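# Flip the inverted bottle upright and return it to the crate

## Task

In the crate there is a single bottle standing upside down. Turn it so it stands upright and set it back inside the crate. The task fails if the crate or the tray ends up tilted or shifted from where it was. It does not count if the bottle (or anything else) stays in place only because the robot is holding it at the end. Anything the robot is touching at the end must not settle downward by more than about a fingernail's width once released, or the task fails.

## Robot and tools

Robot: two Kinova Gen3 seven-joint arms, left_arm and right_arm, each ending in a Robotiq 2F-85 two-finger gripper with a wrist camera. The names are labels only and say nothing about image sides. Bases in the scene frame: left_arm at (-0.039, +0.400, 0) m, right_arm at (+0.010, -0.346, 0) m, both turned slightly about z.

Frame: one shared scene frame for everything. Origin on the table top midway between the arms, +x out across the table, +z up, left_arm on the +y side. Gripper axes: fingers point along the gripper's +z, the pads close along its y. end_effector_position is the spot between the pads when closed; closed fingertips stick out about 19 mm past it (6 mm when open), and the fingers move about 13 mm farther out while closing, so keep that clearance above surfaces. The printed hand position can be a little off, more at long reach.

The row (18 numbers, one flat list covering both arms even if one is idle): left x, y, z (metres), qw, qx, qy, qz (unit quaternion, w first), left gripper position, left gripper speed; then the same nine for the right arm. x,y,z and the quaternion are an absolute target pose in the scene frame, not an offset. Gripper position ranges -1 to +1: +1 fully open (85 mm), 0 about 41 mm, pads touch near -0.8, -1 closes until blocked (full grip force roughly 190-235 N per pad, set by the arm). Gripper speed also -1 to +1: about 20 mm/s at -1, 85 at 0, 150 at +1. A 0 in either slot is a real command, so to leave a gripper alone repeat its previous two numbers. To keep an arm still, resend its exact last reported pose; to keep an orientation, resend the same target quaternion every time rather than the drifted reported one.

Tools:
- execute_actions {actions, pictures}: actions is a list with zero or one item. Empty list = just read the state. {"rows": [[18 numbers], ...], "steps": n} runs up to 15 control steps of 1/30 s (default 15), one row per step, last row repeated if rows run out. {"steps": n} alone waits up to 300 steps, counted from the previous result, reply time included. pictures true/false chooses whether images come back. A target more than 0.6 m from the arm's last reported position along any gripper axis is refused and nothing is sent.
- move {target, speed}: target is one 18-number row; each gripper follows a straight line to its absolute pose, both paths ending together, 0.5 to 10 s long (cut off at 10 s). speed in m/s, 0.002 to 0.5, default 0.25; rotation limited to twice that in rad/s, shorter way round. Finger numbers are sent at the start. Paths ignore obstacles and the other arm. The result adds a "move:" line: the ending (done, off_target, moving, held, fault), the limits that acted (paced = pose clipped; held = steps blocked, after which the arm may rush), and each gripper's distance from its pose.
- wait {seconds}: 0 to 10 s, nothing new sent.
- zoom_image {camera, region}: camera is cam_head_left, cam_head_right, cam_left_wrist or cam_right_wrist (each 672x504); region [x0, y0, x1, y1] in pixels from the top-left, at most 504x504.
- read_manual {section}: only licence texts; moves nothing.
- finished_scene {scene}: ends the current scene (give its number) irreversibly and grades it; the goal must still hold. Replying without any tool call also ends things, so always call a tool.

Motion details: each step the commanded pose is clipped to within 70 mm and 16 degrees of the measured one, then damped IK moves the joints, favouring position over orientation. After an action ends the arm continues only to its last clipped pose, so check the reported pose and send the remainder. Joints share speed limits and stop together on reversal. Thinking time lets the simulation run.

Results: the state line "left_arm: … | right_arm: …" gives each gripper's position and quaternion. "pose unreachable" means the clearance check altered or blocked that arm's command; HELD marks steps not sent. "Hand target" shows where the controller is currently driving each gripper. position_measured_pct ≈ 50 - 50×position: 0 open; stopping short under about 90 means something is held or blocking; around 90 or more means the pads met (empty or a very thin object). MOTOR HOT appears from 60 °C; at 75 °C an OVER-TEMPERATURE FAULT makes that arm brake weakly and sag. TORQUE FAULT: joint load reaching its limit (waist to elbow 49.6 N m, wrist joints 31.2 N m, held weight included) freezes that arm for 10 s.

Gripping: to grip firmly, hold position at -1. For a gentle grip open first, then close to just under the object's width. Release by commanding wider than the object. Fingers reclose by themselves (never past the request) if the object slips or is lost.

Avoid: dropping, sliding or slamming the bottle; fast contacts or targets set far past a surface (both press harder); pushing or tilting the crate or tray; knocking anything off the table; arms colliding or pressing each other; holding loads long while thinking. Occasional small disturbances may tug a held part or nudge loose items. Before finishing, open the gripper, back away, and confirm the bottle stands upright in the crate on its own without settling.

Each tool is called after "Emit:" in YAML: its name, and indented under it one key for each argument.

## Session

Emit:
execute_actions:
  actions: []

Scene clock: 0.00 s of 7600.00 s.
left_arm: end_effector_position=(+0.4392, +0.6222, +0.2166) position_measured_pct=0.0 end_effector_quat_wxyz=(+0.272, +0.819, -0.443, +0.242) | right_arm: end_effector_position=(+0.4697, -0.4216, +0.1446) position_measured_pct=0.0 end_effector_quat_wxyz=(+0.118, +0.695, -0.702, -0.102)
Joint positions: left_arm=[-0.672  0.852 -0.195  1.107  0.713  1.704  2.729] | right_arm=[ 0.102  0.771 -0.385  1.327  0.278  1.414  3.003]
Joint velocities: left_arm=[ 0.    -0.     0.001  0.    -0.     0.    -0.   ] | right_arm=[ 0.001  0.001  0.001  0.    -0.     0.    -0.   ]
Hand target (left_arm): +0.439, +0.622, +0.217; +0.272, +0.819, -0.443, +0.242
Hand target (right_arm): +0.470, -0.422, +0.145; +0.118, +0.695, -0.702, -0.102

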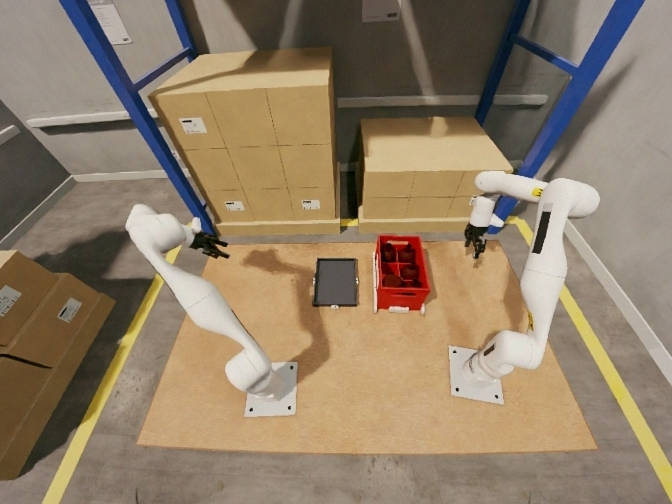

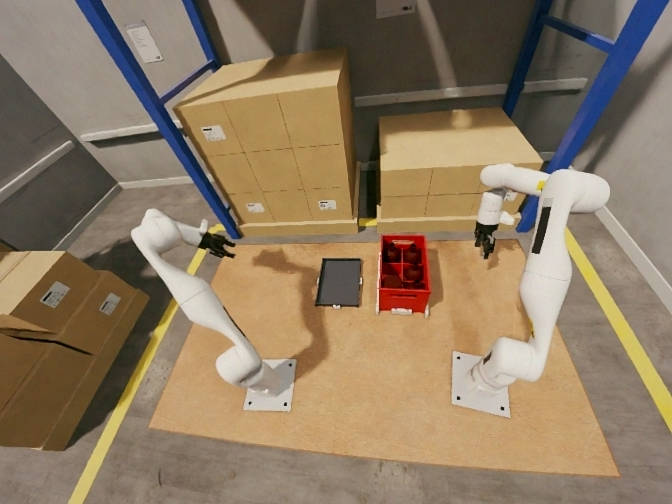

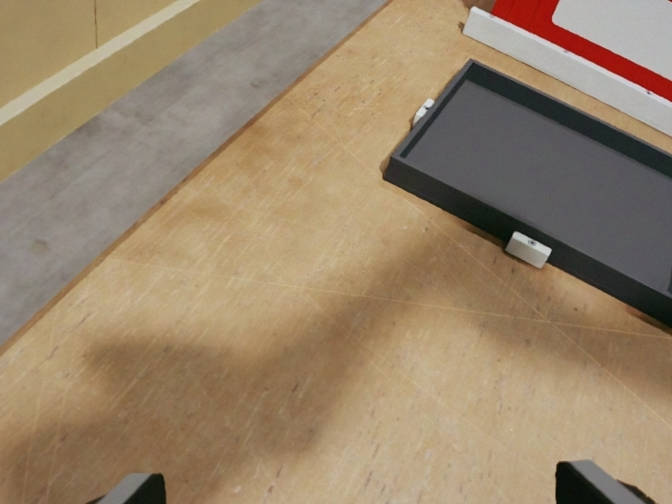

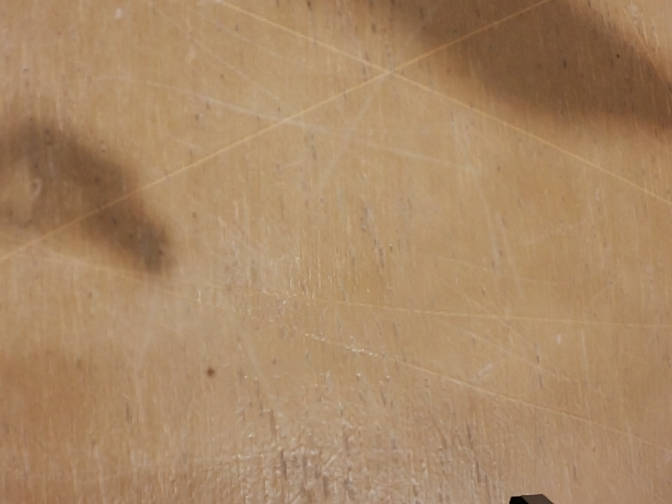

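Emit:
move:
  target: [0.40,0.45,0.30,0.5,0.8,-0.25,0.12,1,0,0.42,-0.33,0.30,0,0.383,-0.924,0,1,0]

Emit:
move:
  target: [0.32,0.22,0.38,0.707,0.707,0,0,1,0,0.318,-0.064,0.25,0,0.383,-0.924,0,1,0]

Scene clock: 3.00 s of 7600.00 s.
left_arm: end_effector_position=(+0.4004, +0.4500, +0.3000) position_measured_pct=0.0 end_effector_quat_wxyz=(+0.509, +0.814, -0.254, +0.122) | right_arm: end_effector_position=(+0.4207, -0.3301, +0.2998) position_measured_pct=0.0 end_effector_quat_wxyz=(-0.000, -0.383, +0.924, -0.000)
Joint positions: left_arm=[-0.509  0.755 -0.174  1.321  0.839  1.942  3.297] | right_arm=[-0.038  0.271 -0.325  1.565  0.09   1.321  2.167]
Joint velocities: left_arm=[ 0.001 -0.001  0.003 -0.001 -0.    -0.001  0.   ] | right_arm=[-0.002 -0.005 -0.007 -0.001  0.    -0.001 -0.002]
Hand target (left_arm): +0.400, +0.450, +0.300; +0.509, +0.814, -0.254, +0.122
Hand target (right_arm): +0.421, -0.330, +0.300; -0.000, -0.383, +0.924, -0.001
Off the commanded pose (left_arm): 0.000 m, 0 deg.
Off the commanded pose (right_arm): 0.001 m, 0 deg.
move: done

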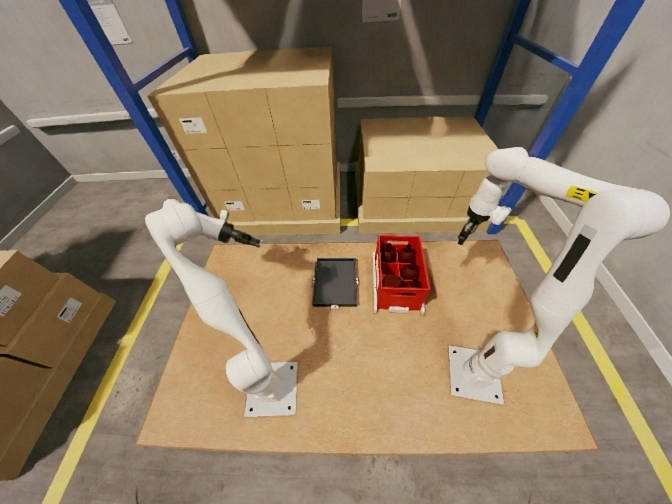

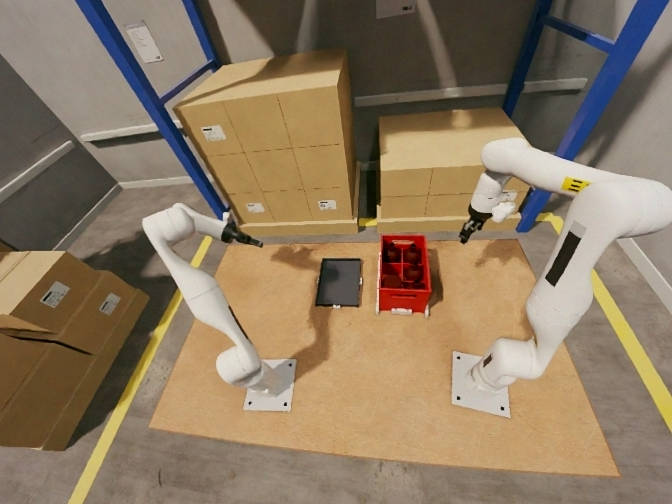

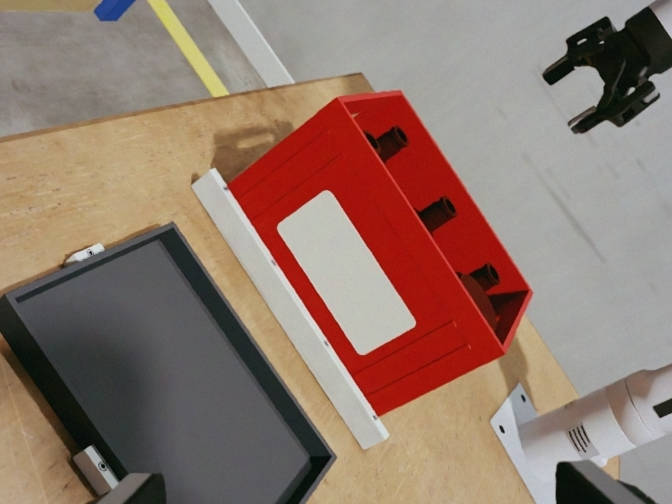

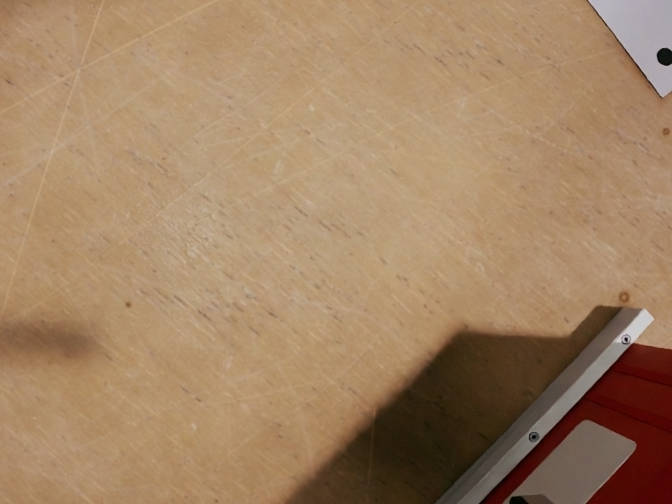

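Scene clock: 4.83 s of 7600.00 s.
left_arm: end_effector_position=(+0.3209, +0.2204, +0.3799) position_measured_pct=0.0 end_effector_quat_wxyz=(+0.707, +0.707, +0.001, +0.000) | right_arm: end_effector_position=(+0.3198, -0.0639, +0.2502) position_measured_pct=0.0 end_effector_quat_wxyz=(+0.001, -0.382, +0.924, -0.001)
Joint positions: left_arm=[-0.278  0.538 -0.104  2.044  1.229  1.834  3.647] | right_arm=[-0.609  0.348 -0.511  1.65   0.184  1.19   1.377]
Joint velocities: left_arm=[ 0.002 -0.005  0.002  0.004 -0.    -0.001  0.   ] | right_arm=[-0.009  0.008 -0.008 -0.001  0.003  0.001 -0.004]
Hand target (left_arm): +0.321, +0.220, +0.380; +0.707, +0.707, +0.001, +0.000
Hand target (right_arm): +0.319, -0.064, +0.250; +0.001, -0.383, +0.924, -0.001
Off the commanded pose (left_arm): 0.001 m, 0 deg.
Off the commanded pose (right_arm): 0.002 m, 0 deg.
move: done

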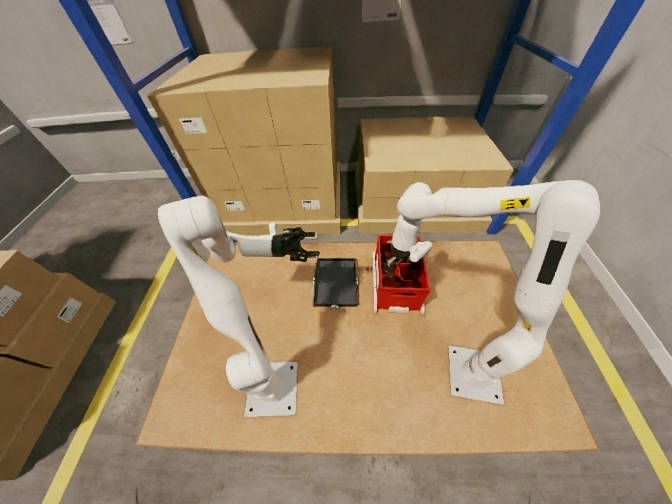

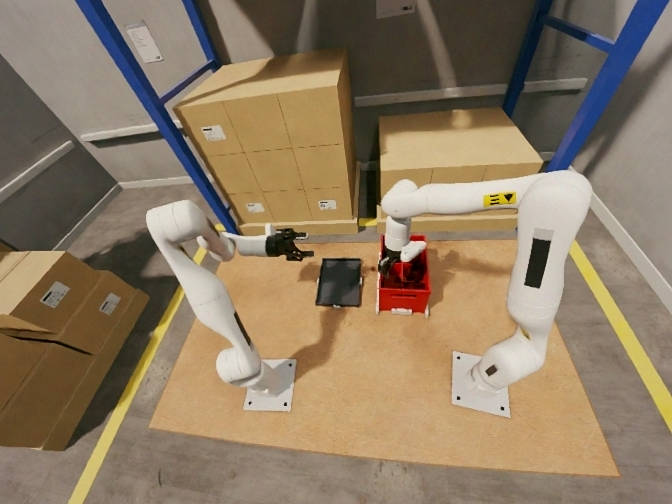

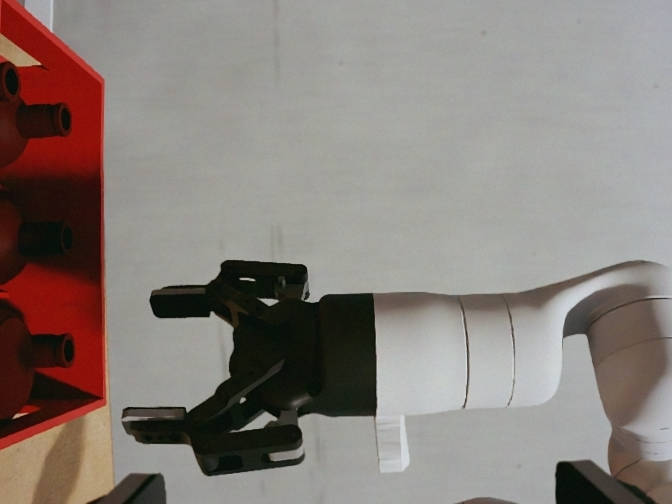

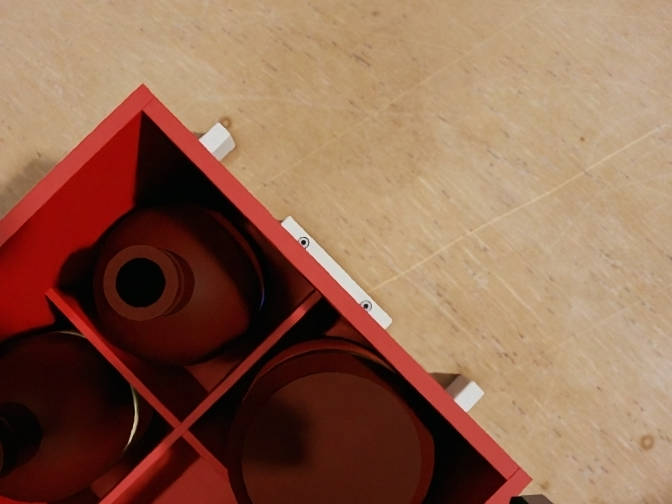

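Emit:
move:
  target: [0.32,0.22,0.38,0.707,0.707,0,0,1,0,0.3185,-0.058,0.19,0,0.383,-0.924,0,1,0]
  speed: 0.08

Scene clock: 6.97 s of 7600.00 s.
left_arm: end_effector_position=(+0.3200, +0.2200, +0.3800) position_measured_pct=0.0 end_effector_quat_wxyz=(+0.707, +0.707, +0.000, +0.000) | right_arm: end_effector_position=(+0.3185, -0.0580, +0.1901) position_measured_pct=0.0 end_effector_quat_wxyz=(+0.000, -0.383, +0.924, +0.000)
Joint positions: left_arm=[-0.278  0.537 -0.103  2.045  1.227  1.835  3.645] | right_arm=[-0.638  0.425 -0.496  1.754  0.233  1.021  1.323]
Joint velocities: left_arm=[-0.     0.001 -0.     0.001 -0.    -0.    -0.001] | right_arm=[-0.002  0.004 -0.     0.     0.001 -0.     0.   ]
Hand target (left_arm): +0.320, +0.220, +0.380; +0.707, +0.707, +0.000, +0.000
Hand target (right_arm): +0.318, -0.058, +0.190; +0.000, -0.383, +0.924, -0.000
Off the commanded pose (left_arm): 0.000 m, 0 deg.
Off the commanded pose (right_arm): 0.000 m, 0 deg.
move: done

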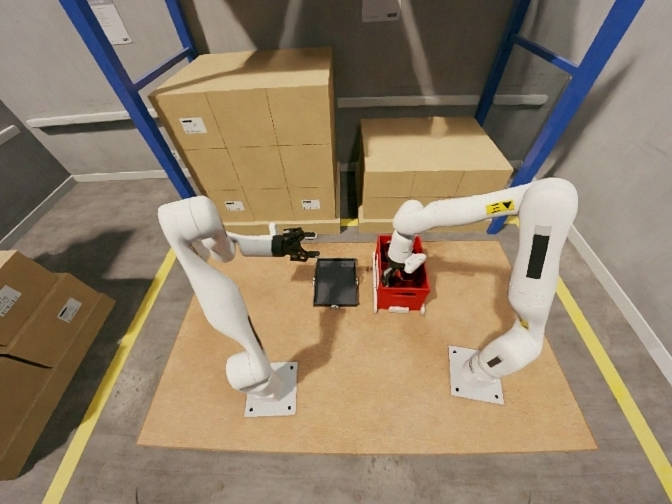

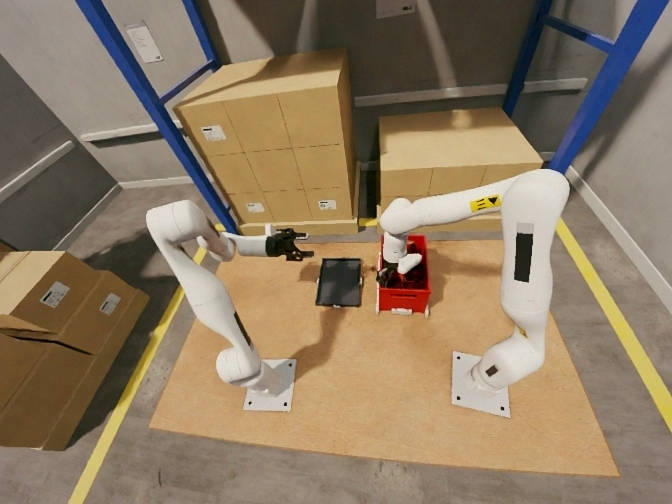

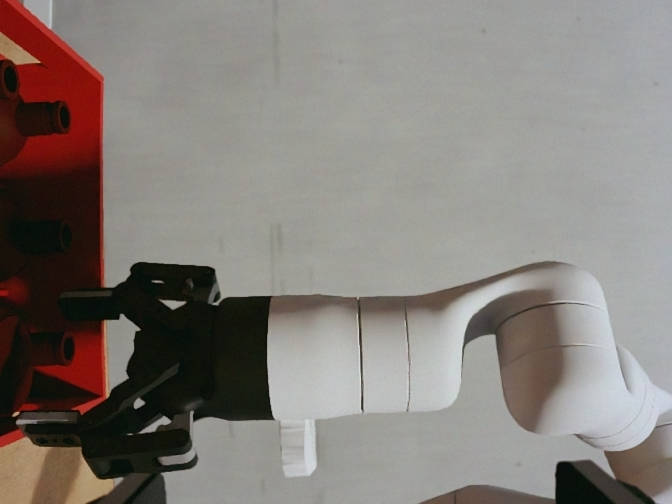

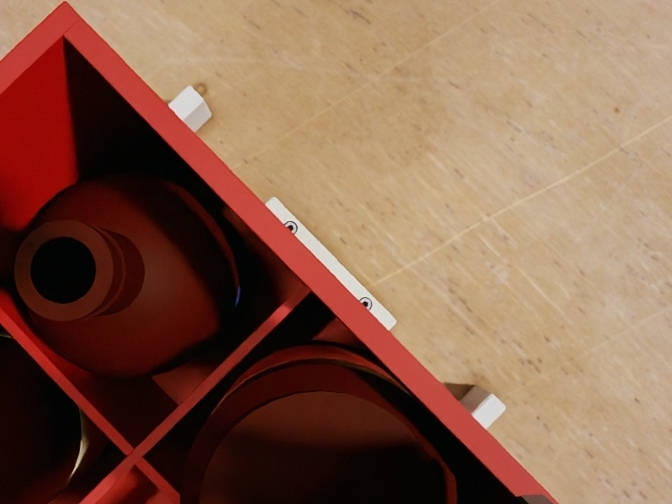

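Emit:
move:
  target: [0.32,0.22,0.38,0.707,0.707,0,0,1,0,0.3213,-0.058,0.182,0,0.383,-0.924,0,0.8,0]
  speed: 0.02

Scene clock: 8.53 s of 7600.00 s.
left_arm: end_effector_position=(+0.3200, +0.2200, +0.3800) position_measured_pct=0.0 end_effector_quat_wxyz=(+0.707, +0.707, +0.000, +0.000) | right_arm: end_effector_position=(+0.3213, -0.0580, +0.1820) position_measured_pct=9.9 end_effector_quat_wxyz=(+0.000, -0.383, +0.924, +0.000)
Joint positions: left_arm=[-0.278  0.537 -0.103  2.045  1.227  1.835  3.645] | right_arm=[-0.638  0.44  -0.491  1.76   0.241  1.001  1.32 ]
Joint velocities: left_arm=[-0.    -0.     0.002  0.001 -0.     0.    -0.001] | right_arm=[ 0.001  0.001 -0.001 -0.     0.    -0.    -0.   ]
Hand target (left_arm): +0.320, +0.220, +0.380; +0.707, +0.707, -0.000, +0.000
Hand target (right_arm): +0.321, -0.058, +0.182; -0.000, -0.383, +0.924, +0.000
Off the commanded pose (left_arm): 0.000 m, 0 deg.
Off the commanded pose (right_arm): 0.000 m, 0 deg.
move: done

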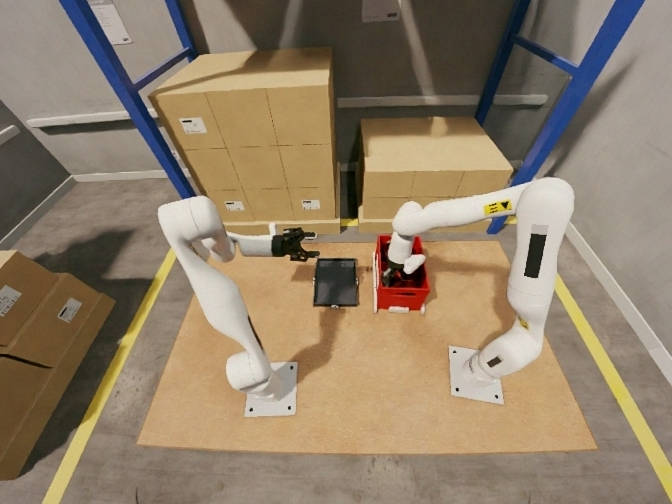

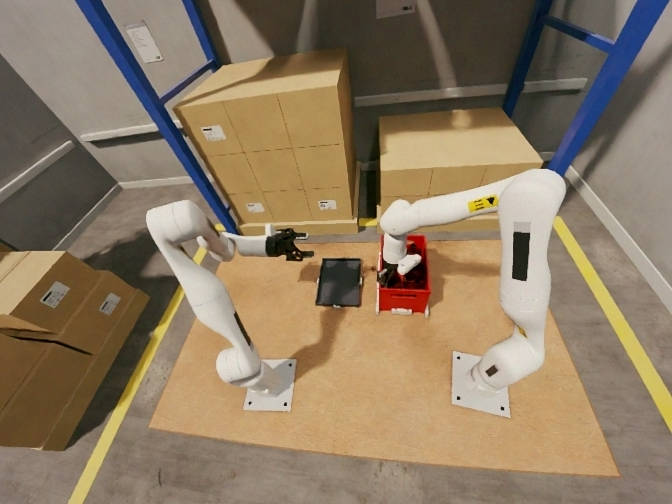

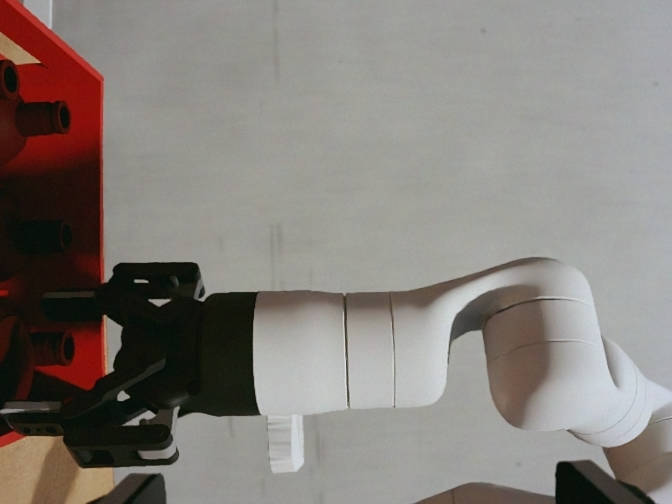

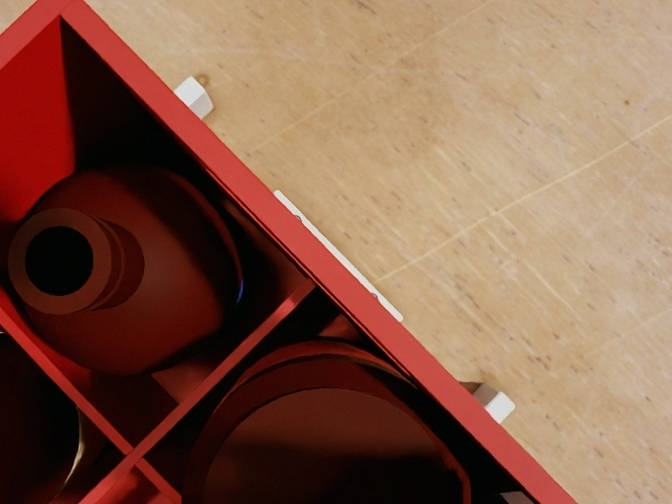

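Emit:
move:
  target: [0.32,0.22,0.38,0.707,0.707,0,0,1,0,0.3213,-0.058,0.154,0,0.383,-0.924,0,0.8,0]
  speed: 0.02

Emit:
move:
  target: [0.32,0.22,0.38,0.707,0.707,0,0,1,0,0.3213,-0.058,0.154,0,0.383,-0.924,0,-1,-0.5]
  speed: 0.02

Scene clock: 11.03 s of 7600.00 s.
left_arm: end_effector_position=(+0.3200, +0.2200, +0.3800) position_measured_pct=0.0 end_effector_quat_wxyz=(+0.707, +0.707, +0.000, +0.000) | right_arm: end_effector_position=(+0.3224, -0.0580, +0.1545) position_measured_pct=9.9 end_effector_quat_wxyz=(+0.001, -0.382, +0.924, +0.000)
Joint positions: left_arm=[-0.278  0.537 -0.103  2.045  1.227  1.835  3.645] | right_arm=[-0.651  0.48  -0.476  1.802  0.271  0.922  1.295]
Joint velocities: left_arm=[-0.     0.001 -0.001  0.001 -0.    -0.     0.   ] | right_arm=[ 0.     0.001 -0.001 -0.     0.001  0.    -0.001]
Hand target (left_arm): +0.320, +0.220, +0.380; +0.707, +0.707, +0.000, -0.000
Hand target (right_arm): +0.321, -0.058, +0.154; +0.000, -0.383, +0.924, -0.000
Off the commanded pose (left_arm): 0.000 m, 0 deg.
Off the commanded pose (right_arm): 0.001 m, 0 deg.
move: done

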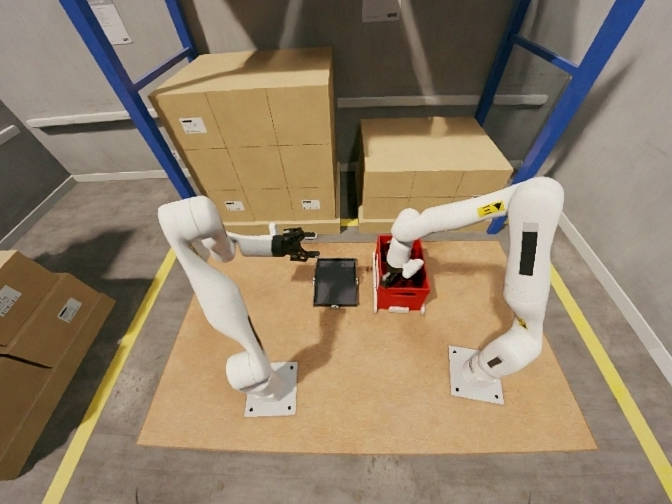

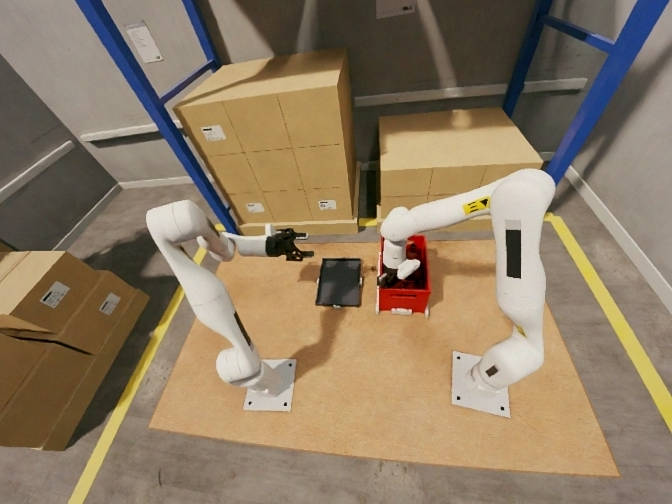

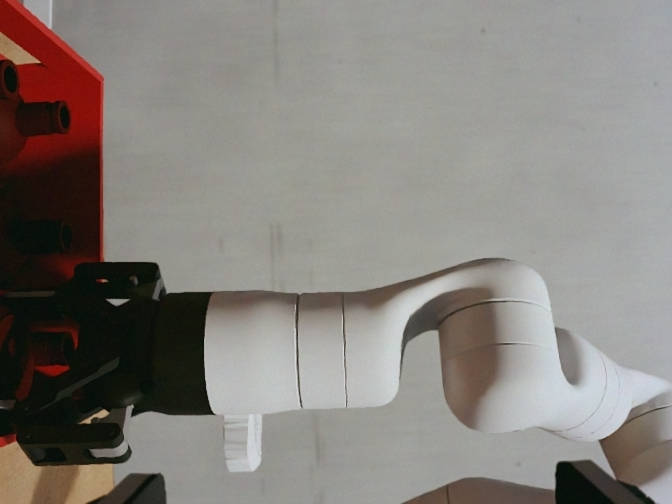

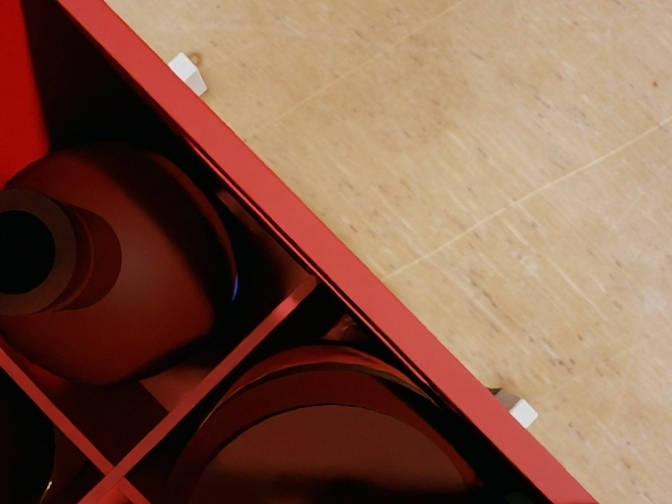

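Scene clock: 11.73 s of 7600.00 s.
left_arm: end_effector_position=(+0.3200, +0.2200, +0.3800) position_measured_pct=0.0 end_effector_quat_wxyz=(+0.707, +0.707, +0.000, +0.000) | right_arm: end_effector_position=(+0.3227, -0.0574, +0.1563) position_measured_pct=20.2 end_effector_quat_wxyz=(+0.003, -0.383, +0.924, +0.000)
Joint positions: left_arm=[-0.278  0.537 -0.103  2.045  1.227  1.835  3.645] | right_arm=[-0.65   0.477 -0.478  1.8    0.271  0.923  1.295]
Joint velocities: left_arm=[-0.     0.     0.001 -0.    -0.    -0.     0.   ] | right_arm=[ 0.001  0.001 -0.001 -0.     0.001 -0.    -0.   ]
Hand target (left_arm): +0.320, +0.220, +0.380; +0.707, +0.707, +0.000, -0.000
Hand target (right_arm): +0.321, -0.058, +0.154; +0.000, -0.383, +0.924, +0.000
Off the commanded pose (left_arm): 0.000 m, 0 deg.
Off the commanded pose (right_arm): 0.003 m, 0 deg.
move: done

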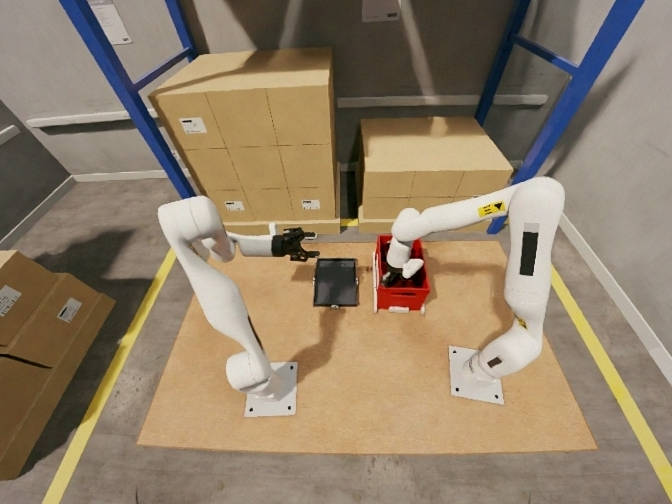

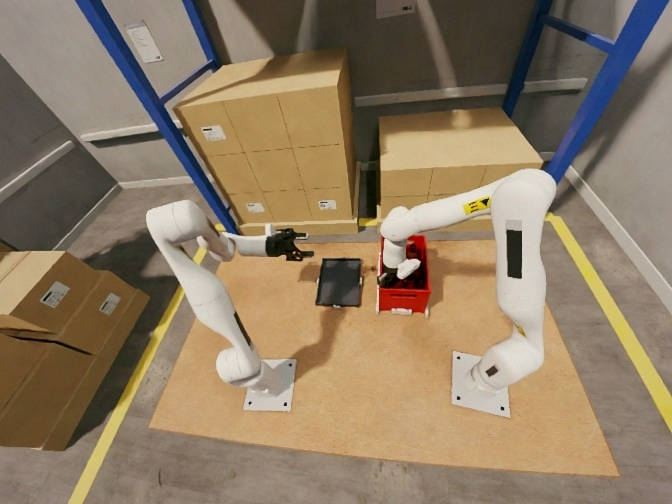

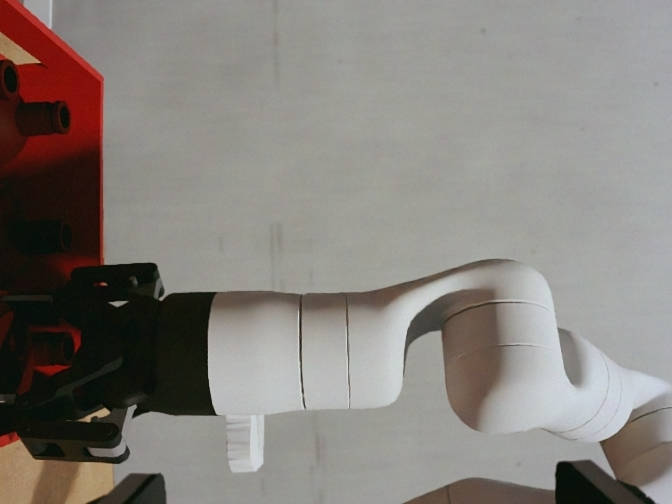

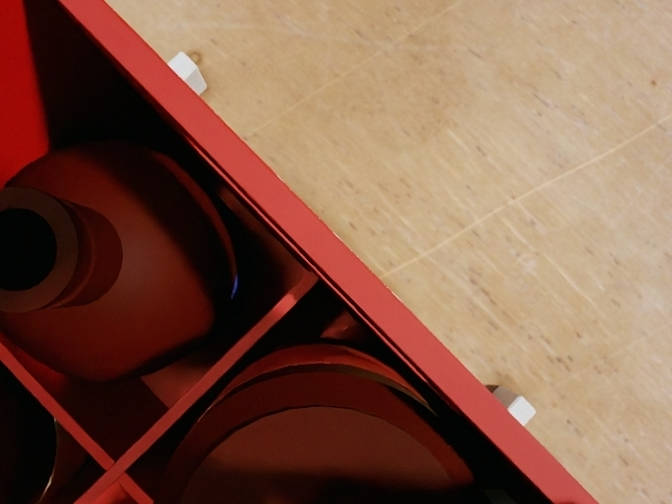

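Emit:
move:
  target: [0.32,0.22,0.38,0.707,0.707,0,0,1,0,0.322,-0.058,0.21,0,0.383,-0.924,0,-1,-0.5]
  speed: 0.08

Emit:
move:
  target: [0.32,0.22,0.38,0.707,0.707,0,0,1,0,0.322,-0.058,0.38,0,0,1,0,-1,-0.5]
  speed: 0.2

Emit:
move:
  target: [0.32,0.22,0.38,0.707,0.707,0,0,1,0,0.32,-0.06,0.38,0,0,0.707,0.707,-1,-0.5]

Emit:
move:
  target: [0.32,0.13,0.38,0.707,0.707,0,0,1,0,0.32,-0.06,0.38,0,0,0.707,0.707,-1,-0.5]
  speed: 0.15

Scene clock: 14.13 s of 7600.00 s.
left_arm: end_effector_position=(+0.3200, +0.2200, +0.3800) position_measured_pct=0.0 end_effector_quat_wxyz=(+0.707, +0.707, +0.000, +0.000) | right_arm: end_effector_position=(+0.3219, -0.0581, +0.2099) position_measured_pct=20.2 end_effector_quat_wxyz=(-0.000, -0.383, +0.924, -0.000)
Joint positions: left_arm=[-0.278  0.537 -0.103  2.045  1.227  1.835  3.645] | right_arm=[-0.627  0.406 -0.502  1.71   0.217  1.082  1.344]
Joint velocities: left_arm=[-0.     0.001  0.001 -0.     0.    -0.001  0.   ] | right_arm=[ 0.001  0.006  0.     0.023 -0.007  0.036 -0.   ]
Hand target (left_arm): +0.320, +0.220, +0.380; +0.707, +0.707, +0.000, -0.000
Hand target (right_arm): +0.322, -0.058, +0.210; -0.000, -0.383, +0.924, +0.000
Off the commanded pose (left_arm): 0.000 m, 0 deg.
Off the commanded pose (right_arm): 0.000 m, 0 deg.
move: done

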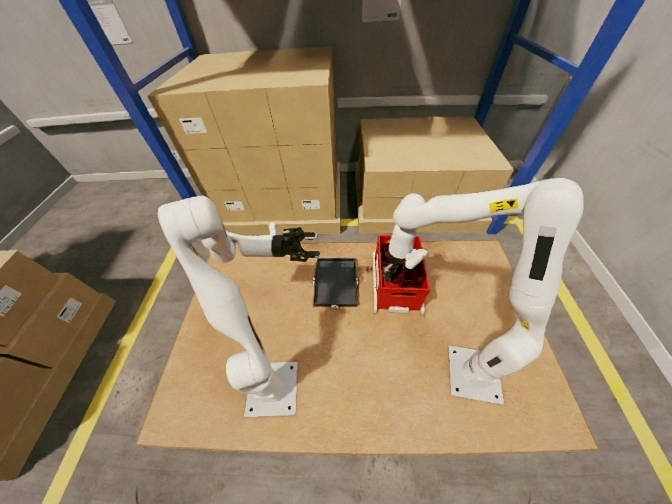

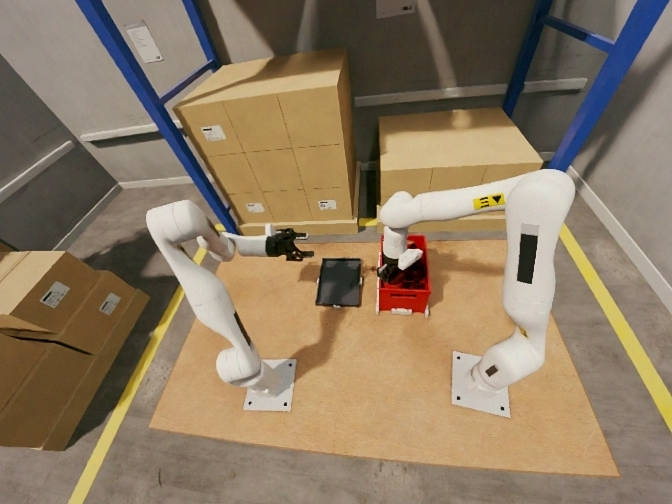

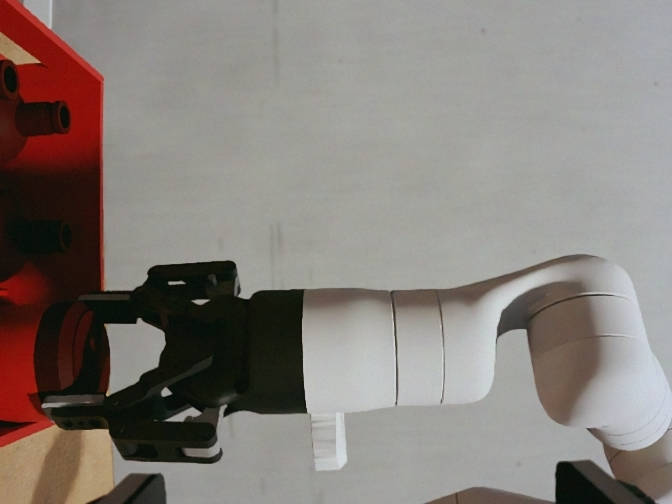

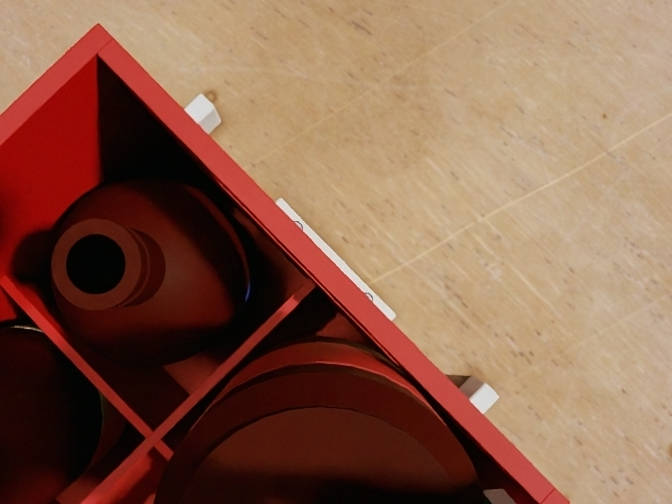

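Scene clock: 16.43 s of 7600.00 s.
left_arm: end_effector_position=(+0.3200, +0.2200, +0.3800) position_measured_pct=0.0 end_effector_quat_wxyz=(+0.707, +0.707, +0.000, +0.000) | right_arm: end_effector_position=(+0.3222, -0.0581, +0.3801) position_measured_pct=20.2 end_effector_quat_wxyz=(+0.000, +0.001, +1.000, -0.000)
Joint positions: left_arm=[-0.278  0.537 -0.103  2.045  1.227  1.835  3.645] | right_arm=[-0.725  0.282 -0.373  1.296  0.102  1.583  0.671]
Joint velocities: left_arm=[-0.     0.     0.002  0.001  0.001  0.    -0.   ] | right_arm=[-0.002  0.    -0.004 -0.    -0.001  0.001 -0.001]
Hand target (left_arm): +0.320, +0.220, +0.380; +0.707, +0.707, +0.000, -0.000
Hand target (right_arm): +0.322, -0.058, +0.380; -0.000, +0.000, +1.000, -0.000
Off the commanded pose (left_arm): 0.000 m, 0 deg.
Off the commanded pose (right_arm): 0.000 m, 0 deg.
move: done

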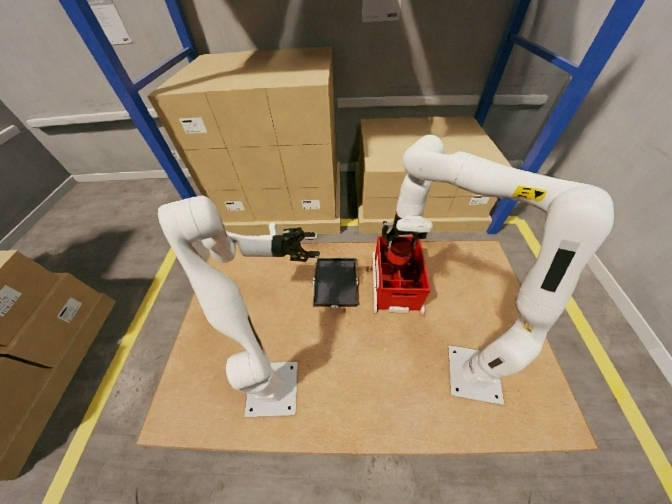

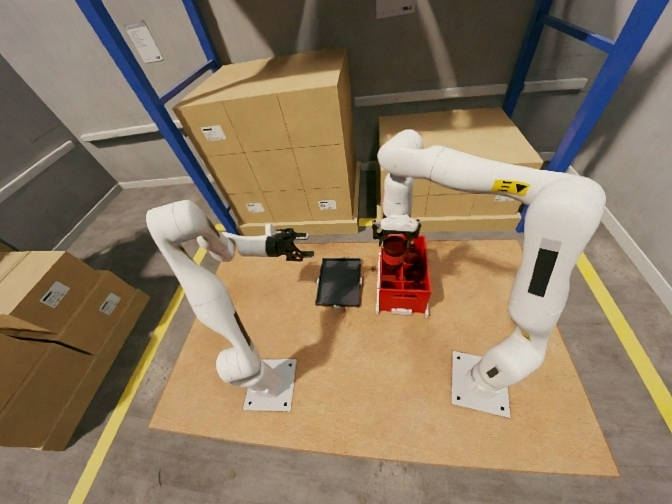

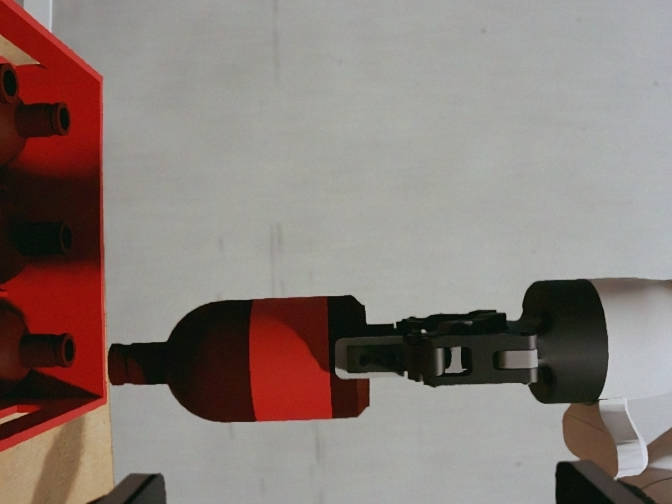

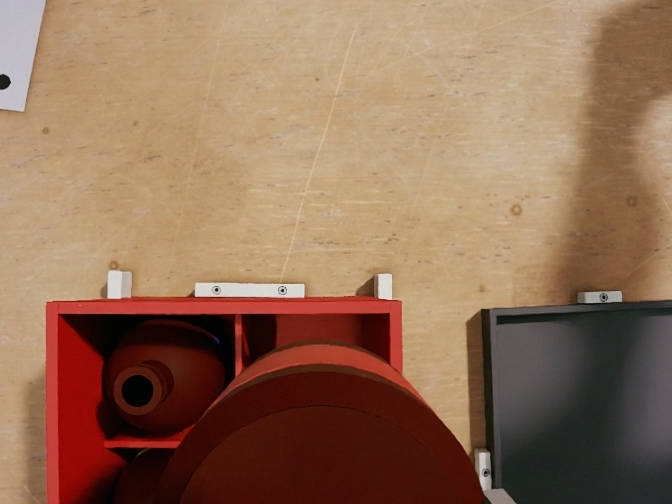

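Scene clock: 19.93 s of 7600.00 s.
left_arm: end_effector_position=(+0.3200, +0.2200, +0.3800) position_measured_pct=0.0 end_effector_quat_wxyz=(+0.707, +0.707, +0.000, +0.000) | right_arm: end_effector_position=(+0.3189, -0.0592, +0.3813) position_measured_pct=20.2 end_effector_quat_wxyz=(+0.002, -0.002, +0.705, +0.709)
Joint positions: left_arm=[-0.278  0.537 -0.103  2.045  1.227  1.835  3.645] | right_arm=[ 0.001  0.448 -0.24   2.267 -1.557  1.471  2.711]
Joint velocities: left_arm=[-0. -0.  0. -0. -0.  0.  0.] | right_arm=[ 0.001  0.017  0.004  0.001 -0.     0.001  0.   ]
Hand target (left_arm): +0.320, +0.220, +0.380; +0.707, +0.707, +0.000, -0.000
Hand target (right_arm): +0.319, -0.059, +0.381; +0.001, -0.002, +0.705, +0.710
Off the commanded pose (left_arm): 0.000 m, 0 deg.
Off the commanded pose (right_arm): 0.002 m, 0 deg.
move: done

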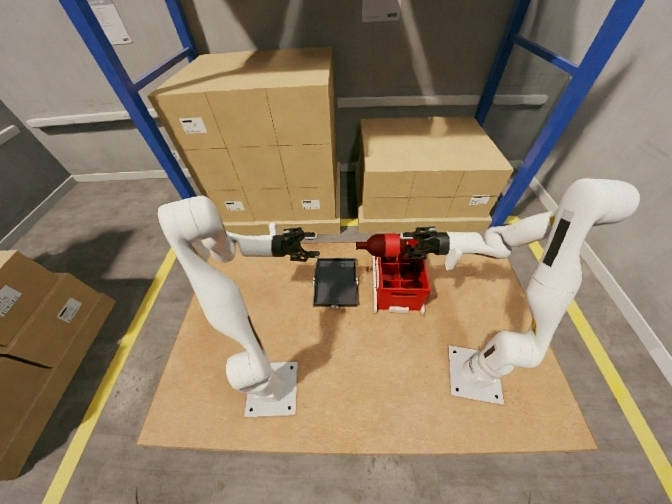

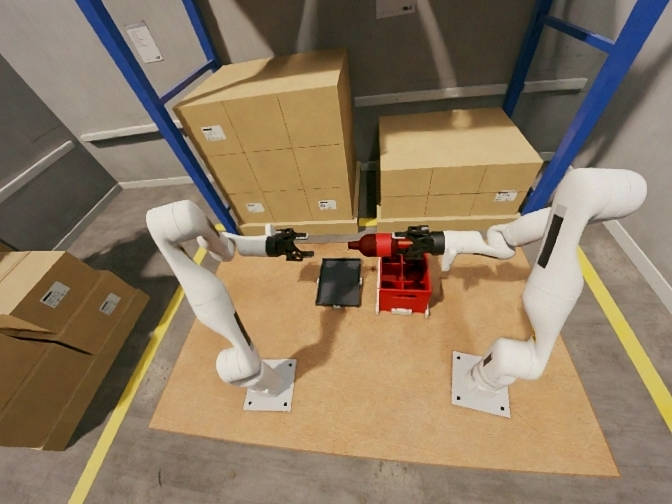

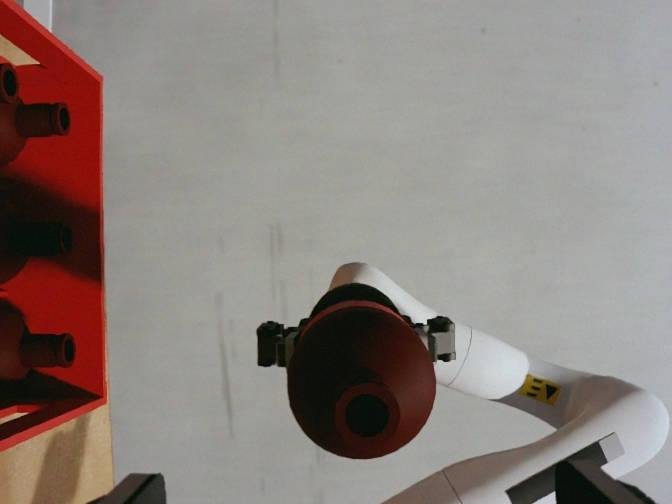

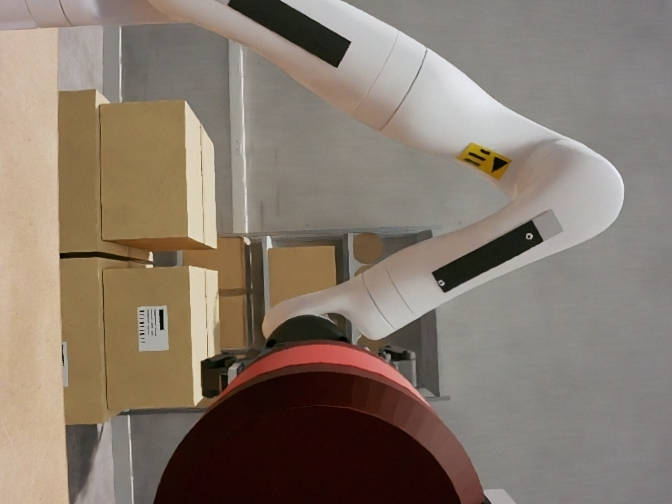

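Scene clock: 21.17 s of 7600.00 s.
left_arm: end_effector_position=(+0.3202, +0.1300, +0.3799) position_measured_pct=0.0 end_effector_quat_wxyz=(+0.707, +0.707, +0.000, -0.000) | right_arm: end_effector_position=(+0.3199, -0.0599, +0.3800) position_measured_pct=20.2 end_effector_quat_wxyz=(-0.000, -0.000, +0.707, +0.707)
Joint positions: left_arm=[-0.101  0.507 -0.027  2.114  1.416  1.673  3.653] | right_arm=[ 0.001  0.447 -0.237  2.264 -1.553  1.467  2.701]
Joint velocities: left_arm=[ 0.    -0.001  0.    -0.001 -0.     0.    -0.   ] | right_arm=[ 0.003  0.001  0.002 -0.001 -0.001  0.001 -0.001]
Hand target (left_arm): +0.320, +0.130, +0.380; +0.707, +0.707, +0.000, -0.000
Hand target (right_arm): +0.320, -0.060, +0.380; -0.000, -0.000, +0.707, +0.707
Off the commanded pose (left_arm): 0.000 m, 0 deg.
Off the commanded pose (right_arm): 0.000 m, 0 deg.
move: done

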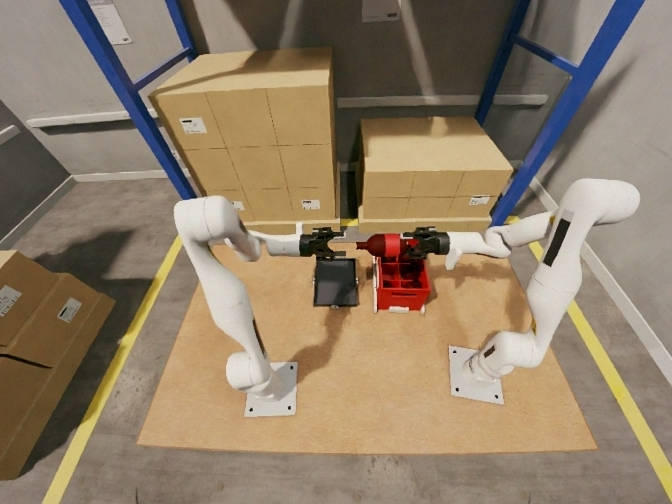

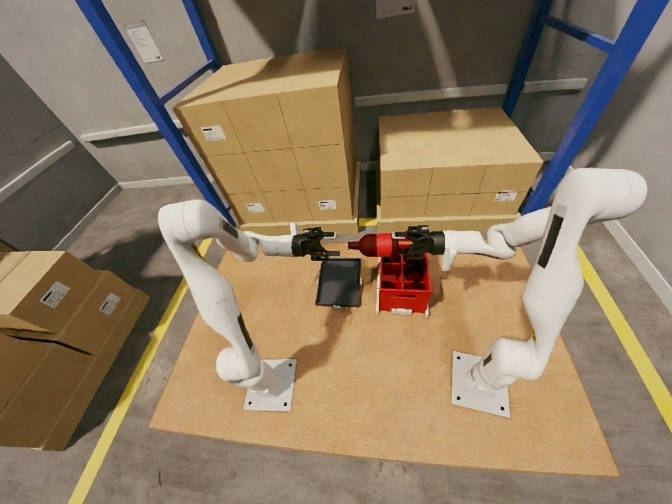

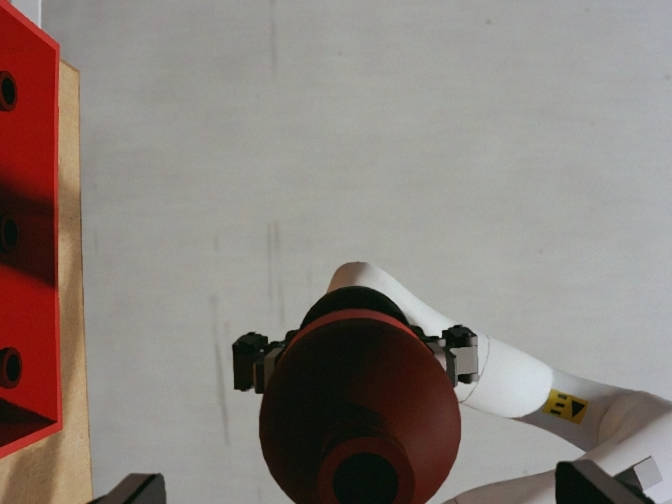

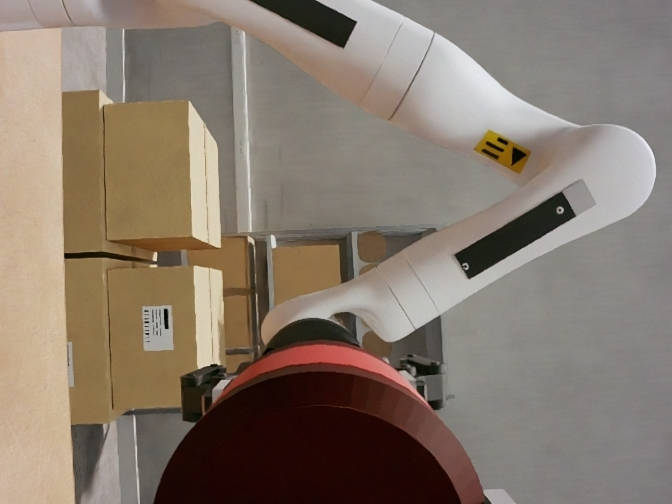

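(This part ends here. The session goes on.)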